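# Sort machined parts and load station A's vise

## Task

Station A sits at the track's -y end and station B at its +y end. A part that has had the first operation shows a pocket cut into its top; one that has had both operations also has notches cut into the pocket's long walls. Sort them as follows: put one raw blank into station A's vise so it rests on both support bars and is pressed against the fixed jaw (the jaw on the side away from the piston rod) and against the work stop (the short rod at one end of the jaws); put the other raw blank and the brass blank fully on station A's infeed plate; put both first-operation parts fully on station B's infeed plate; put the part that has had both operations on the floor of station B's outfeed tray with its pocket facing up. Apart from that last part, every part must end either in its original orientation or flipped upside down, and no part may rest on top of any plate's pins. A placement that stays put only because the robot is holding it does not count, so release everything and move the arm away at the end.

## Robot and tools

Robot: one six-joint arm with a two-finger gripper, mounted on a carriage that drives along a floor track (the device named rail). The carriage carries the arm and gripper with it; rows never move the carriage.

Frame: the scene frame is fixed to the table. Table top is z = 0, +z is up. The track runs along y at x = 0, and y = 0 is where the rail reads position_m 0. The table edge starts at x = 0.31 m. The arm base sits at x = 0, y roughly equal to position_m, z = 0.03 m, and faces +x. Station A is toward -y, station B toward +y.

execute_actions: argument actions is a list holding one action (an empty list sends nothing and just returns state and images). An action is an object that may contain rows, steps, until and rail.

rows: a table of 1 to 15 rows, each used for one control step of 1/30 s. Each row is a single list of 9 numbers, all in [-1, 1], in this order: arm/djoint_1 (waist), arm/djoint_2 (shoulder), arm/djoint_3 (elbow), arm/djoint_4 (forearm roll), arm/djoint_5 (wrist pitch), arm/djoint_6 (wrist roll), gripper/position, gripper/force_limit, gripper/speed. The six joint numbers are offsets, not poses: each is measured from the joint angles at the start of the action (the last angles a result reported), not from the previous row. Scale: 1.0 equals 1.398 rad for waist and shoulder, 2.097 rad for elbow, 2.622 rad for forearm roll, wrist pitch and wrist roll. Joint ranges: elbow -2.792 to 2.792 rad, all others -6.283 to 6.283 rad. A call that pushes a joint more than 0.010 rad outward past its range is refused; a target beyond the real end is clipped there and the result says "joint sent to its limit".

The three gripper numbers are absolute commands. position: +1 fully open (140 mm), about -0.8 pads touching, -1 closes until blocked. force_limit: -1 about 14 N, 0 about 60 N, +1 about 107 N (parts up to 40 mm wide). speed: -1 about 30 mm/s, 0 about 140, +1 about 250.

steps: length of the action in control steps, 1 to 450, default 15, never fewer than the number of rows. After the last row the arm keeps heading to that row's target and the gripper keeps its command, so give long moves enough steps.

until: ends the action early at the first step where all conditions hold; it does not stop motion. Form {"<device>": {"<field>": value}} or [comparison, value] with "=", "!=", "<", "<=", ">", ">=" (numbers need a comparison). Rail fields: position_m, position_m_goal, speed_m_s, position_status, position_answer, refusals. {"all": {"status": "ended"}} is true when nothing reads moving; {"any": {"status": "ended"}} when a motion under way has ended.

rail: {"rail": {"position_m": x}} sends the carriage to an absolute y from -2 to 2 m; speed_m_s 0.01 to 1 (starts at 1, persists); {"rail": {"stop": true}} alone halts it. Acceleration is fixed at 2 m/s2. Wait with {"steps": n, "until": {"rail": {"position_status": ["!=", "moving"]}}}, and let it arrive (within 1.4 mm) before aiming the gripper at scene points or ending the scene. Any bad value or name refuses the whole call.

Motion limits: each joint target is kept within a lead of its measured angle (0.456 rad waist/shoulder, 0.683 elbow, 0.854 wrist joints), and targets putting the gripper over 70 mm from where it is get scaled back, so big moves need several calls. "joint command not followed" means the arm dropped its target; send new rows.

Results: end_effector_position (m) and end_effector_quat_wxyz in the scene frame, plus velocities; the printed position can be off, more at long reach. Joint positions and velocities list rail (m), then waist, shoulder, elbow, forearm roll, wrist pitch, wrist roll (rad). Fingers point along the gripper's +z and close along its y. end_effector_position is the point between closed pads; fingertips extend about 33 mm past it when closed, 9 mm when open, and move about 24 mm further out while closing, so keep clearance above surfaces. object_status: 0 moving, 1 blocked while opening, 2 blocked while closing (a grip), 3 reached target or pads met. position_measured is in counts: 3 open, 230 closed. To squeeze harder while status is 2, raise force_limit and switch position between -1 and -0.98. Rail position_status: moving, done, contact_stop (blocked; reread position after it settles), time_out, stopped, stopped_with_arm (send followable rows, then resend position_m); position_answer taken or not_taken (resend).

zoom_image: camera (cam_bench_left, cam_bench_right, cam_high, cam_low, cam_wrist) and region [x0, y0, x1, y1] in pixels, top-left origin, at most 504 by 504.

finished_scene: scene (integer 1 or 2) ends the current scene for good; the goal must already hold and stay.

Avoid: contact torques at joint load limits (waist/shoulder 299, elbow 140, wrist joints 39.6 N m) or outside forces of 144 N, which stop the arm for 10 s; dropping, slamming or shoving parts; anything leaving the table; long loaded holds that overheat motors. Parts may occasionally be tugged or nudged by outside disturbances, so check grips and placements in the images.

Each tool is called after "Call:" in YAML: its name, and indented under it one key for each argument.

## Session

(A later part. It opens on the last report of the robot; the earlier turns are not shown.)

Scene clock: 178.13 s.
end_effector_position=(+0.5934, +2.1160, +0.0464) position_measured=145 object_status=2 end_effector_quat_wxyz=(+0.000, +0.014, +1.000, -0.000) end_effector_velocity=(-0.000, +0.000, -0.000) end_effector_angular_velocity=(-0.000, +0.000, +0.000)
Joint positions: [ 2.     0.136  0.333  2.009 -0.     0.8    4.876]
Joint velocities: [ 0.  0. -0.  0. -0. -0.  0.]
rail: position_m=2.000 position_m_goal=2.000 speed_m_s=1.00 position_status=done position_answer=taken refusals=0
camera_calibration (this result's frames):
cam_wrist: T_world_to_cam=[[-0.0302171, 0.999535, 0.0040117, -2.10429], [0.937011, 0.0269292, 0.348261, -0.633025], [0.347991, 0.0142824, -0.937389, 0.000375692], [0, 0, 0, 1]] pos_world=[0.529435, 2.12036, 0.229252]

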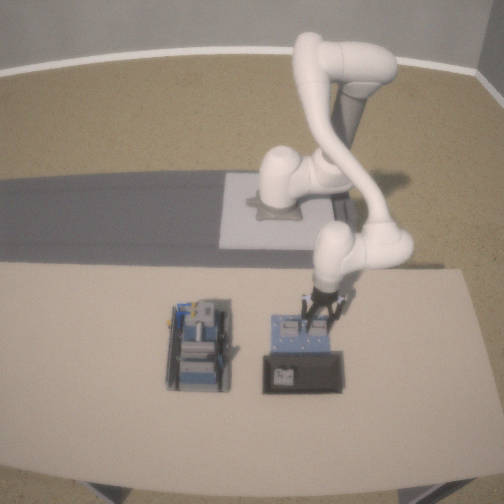

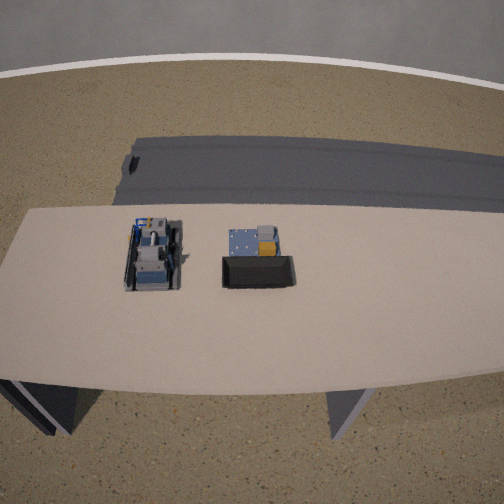

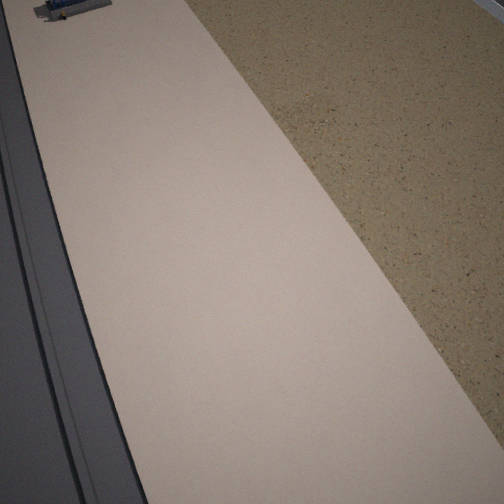

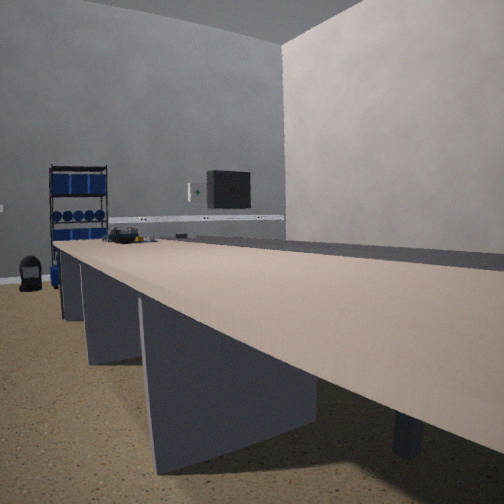

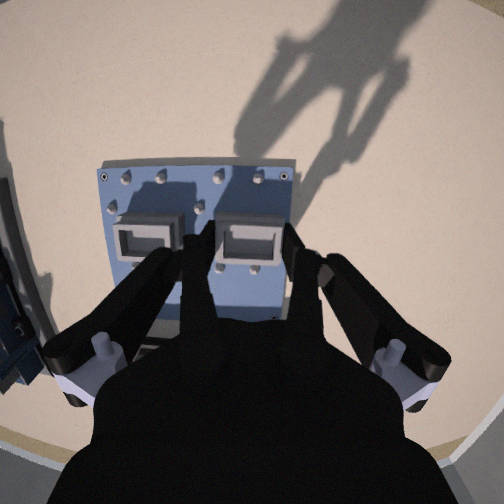

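Call:
execute_actions:
  actions:
    - {"rows":[[0,0.0009,0.0003,0,-0.0007,0,-0.98,-0.5,-0.5],[0,0.0014,0.0005,0,-0.0011,0,-0.98,-0.5,-0.5],[0,0.0014,0.0005,0,-0.0011,0,-0.98,-0.5,-0.5],[0,0.0014,0.0005,0,-0.0011,0,-0.98,-0.5,-0.5],[0,0.0014,0.0005,0,-0.0011,0,-0.98,-0.5,-0.5],[0,0.0014,0.0005,0,-0.0011,0,-0.98,-0.5,-0.5],[0,0.0014,0.0005,0,-0.0011,0,0.0,-0.5,-0.3]],"steps":18}

Call:
execute_actions:
  actions:
    - {"rows":[[0,-0.01,-0.0035,0,0.008,0,0,-0.5,-0.3],[0,-0.022,-0.008,0,0.018,0,0,-0.5,-0.3],[0,-0.032,-0.012,0,0.027,0,0,-0.5,-0.3],[0,-0.042,-0.0163,0,0.0355,0,0,-0.5,-0.3],[0,-0.052,-0.021,0,0.0445,0,0,-0.5,-0.3],[0,-0.0607,-0.0261,0,0.0531,0,0,-0.5,-0.3]],"steps":25}

Call:
zoom_image:
  camera: "cam_wrist"
  region: [120, 140, 320, 290]

Call:
zoom_image:
  camera: "cam_bench_right"
  region: [110, 200, 310, 300]

Scene clock: 187.10 s.
end_effector_position=(+0.5934, +2.1160, +0.0449) position_measured=129 object_status=0 end_effector_quat_wxyz=(+0.000, +0.014, +1.000, -0.000) end_effector_velocity=(-0.000, -0.000, -0.000) end_effector_angular_velocity=(-0.000, +0.000, +0.000)
Joint positions: [ 2.     0.136  0.335  2.01  -0.     0.797  4.876]
Joint velocities: [ 0.  0.  0.  0. -0. -0. -0.]
rail: position_m=2.000 position_m_goal=2.000 speed_m_s=1.00 position_status=done position_answer=taken refusals=0
camera_calibration (this result's frames):
cam_wrist: T_world_to_cam=[[-0.0301938, 0.999536, 0.00403365, -2.10431], [0.937045, 0.026901, 0.348171, -0.632373], [0.347901, 0.0142923, -0.937422, -0.00105524], [0, 0, 0, 1]] pos_world=[0.529392, 2.12036, 0.227673]

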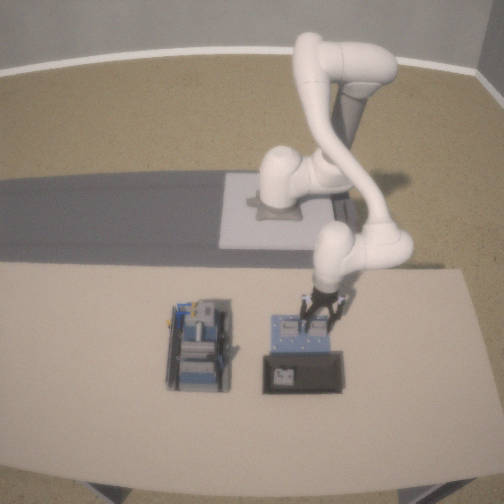

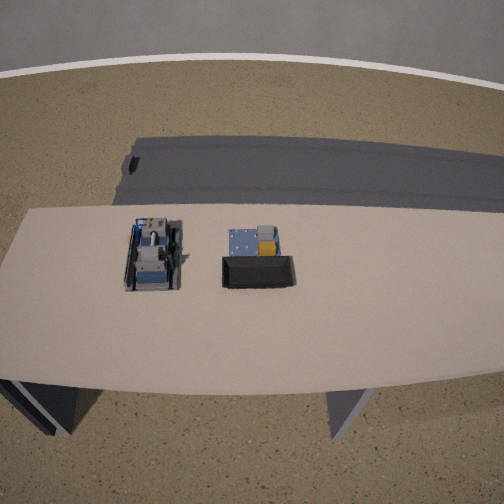

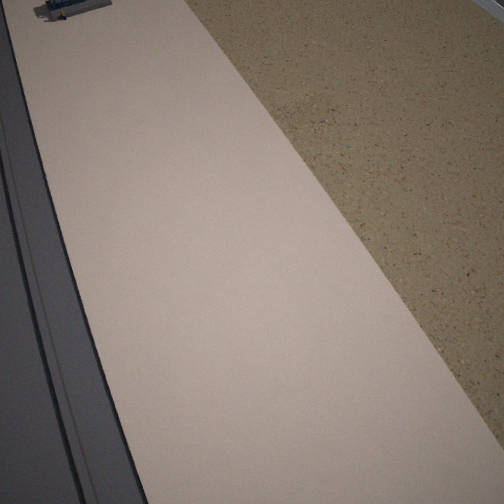

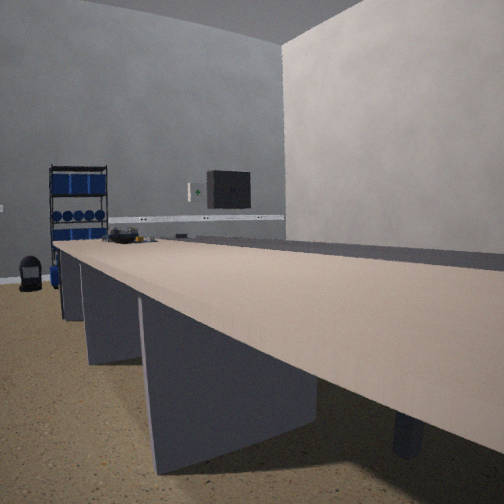

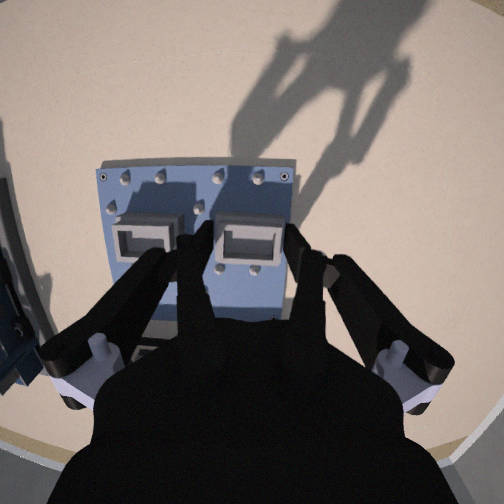

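Scene clock: 187.93 s.
end_effector_position=(+0.5936, +2.1160, +0.1195) position_measured=129 object_status=3 end_effector_quat_wxyz=(+0.000, +0.014, +1.000, -0.000) end_effector_velocity=(+0.000, +0.000, +0.000) end_effector_angular_velocity=(+0.000, -0.000, -0.000)
Joint positions: [ 2.     0.136  0.25   1.955 -0.     0.936  4.876]
Joint velocities: [ 0. -0.  0. -0. -0.  0.  0.]
rail: position_m=2.000 position_m_goal=2.000 speed_m_s=1.00 position_status=done position_answer=taken refusals=0
camera_calibration (this result's frames):
cam_wrist: T_world_to_cam=[[-0.0301899, 0.999536, 0.00404605, -2.10464], [0.936904, 0.0268873, 0.348551, -0.658499], [0.348281, 0.0143135, -0.937281, 0.0685088], [0, 0, 0, 1]] pos_world=[0.529551, 2.12039, 0.302248]

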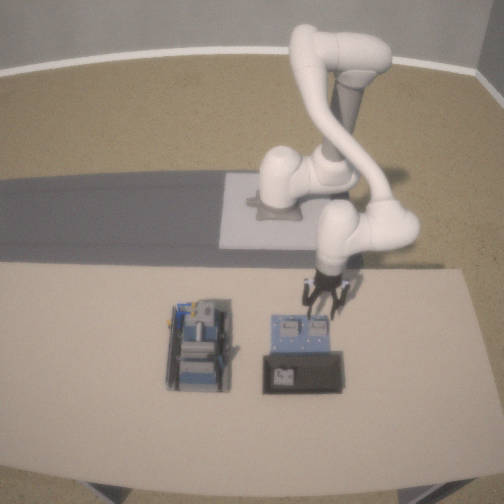

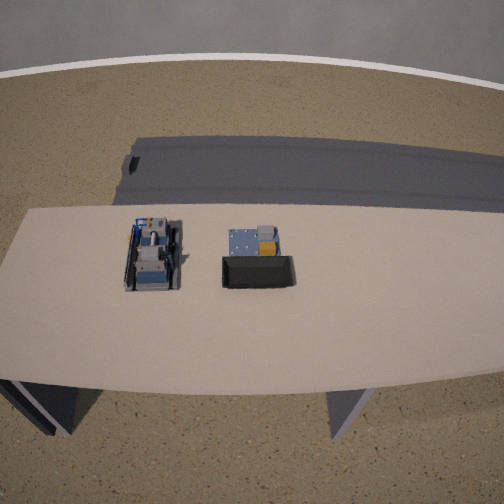

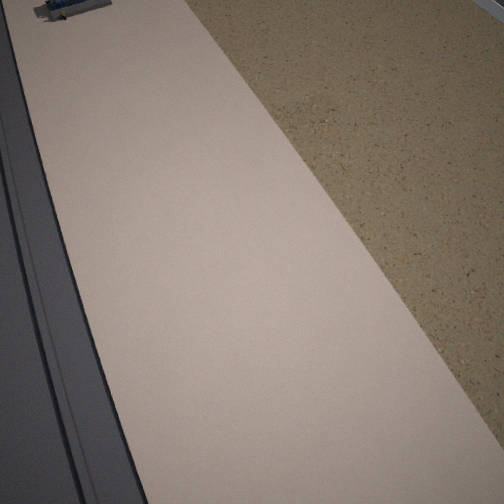

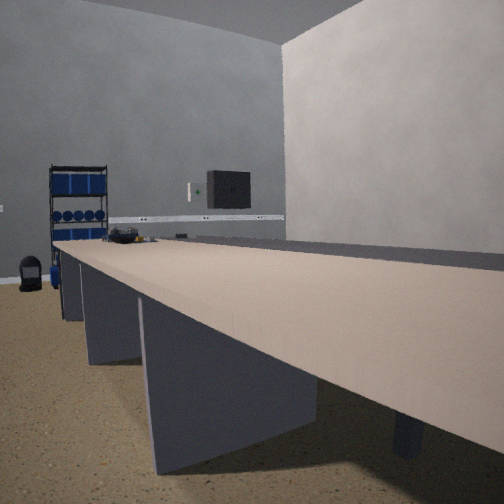

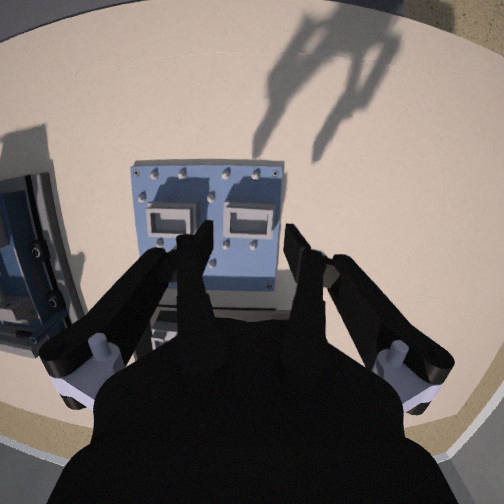

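Region (120, 140, 320, 290) of cam_wrist's 504x504 image, scaled by 2.520, with more detail than that image has; it fills the top 378 rows of this view, and the rest is white.

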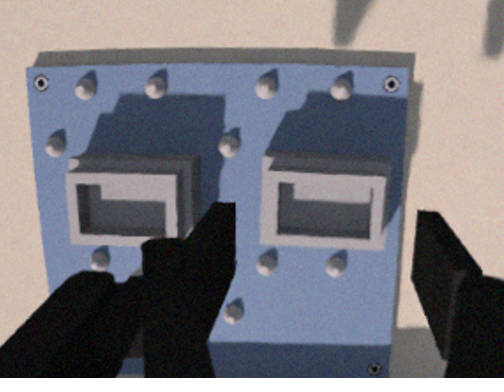

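Region (110, 200, 310, 300) of cam_bench_right's 504x504 image, scaled by 2.520, with more detail than that image has.

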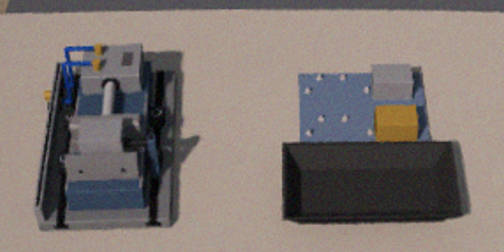

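Call:
finished_scene:
  scene: 2

The scene is finished: the task was done.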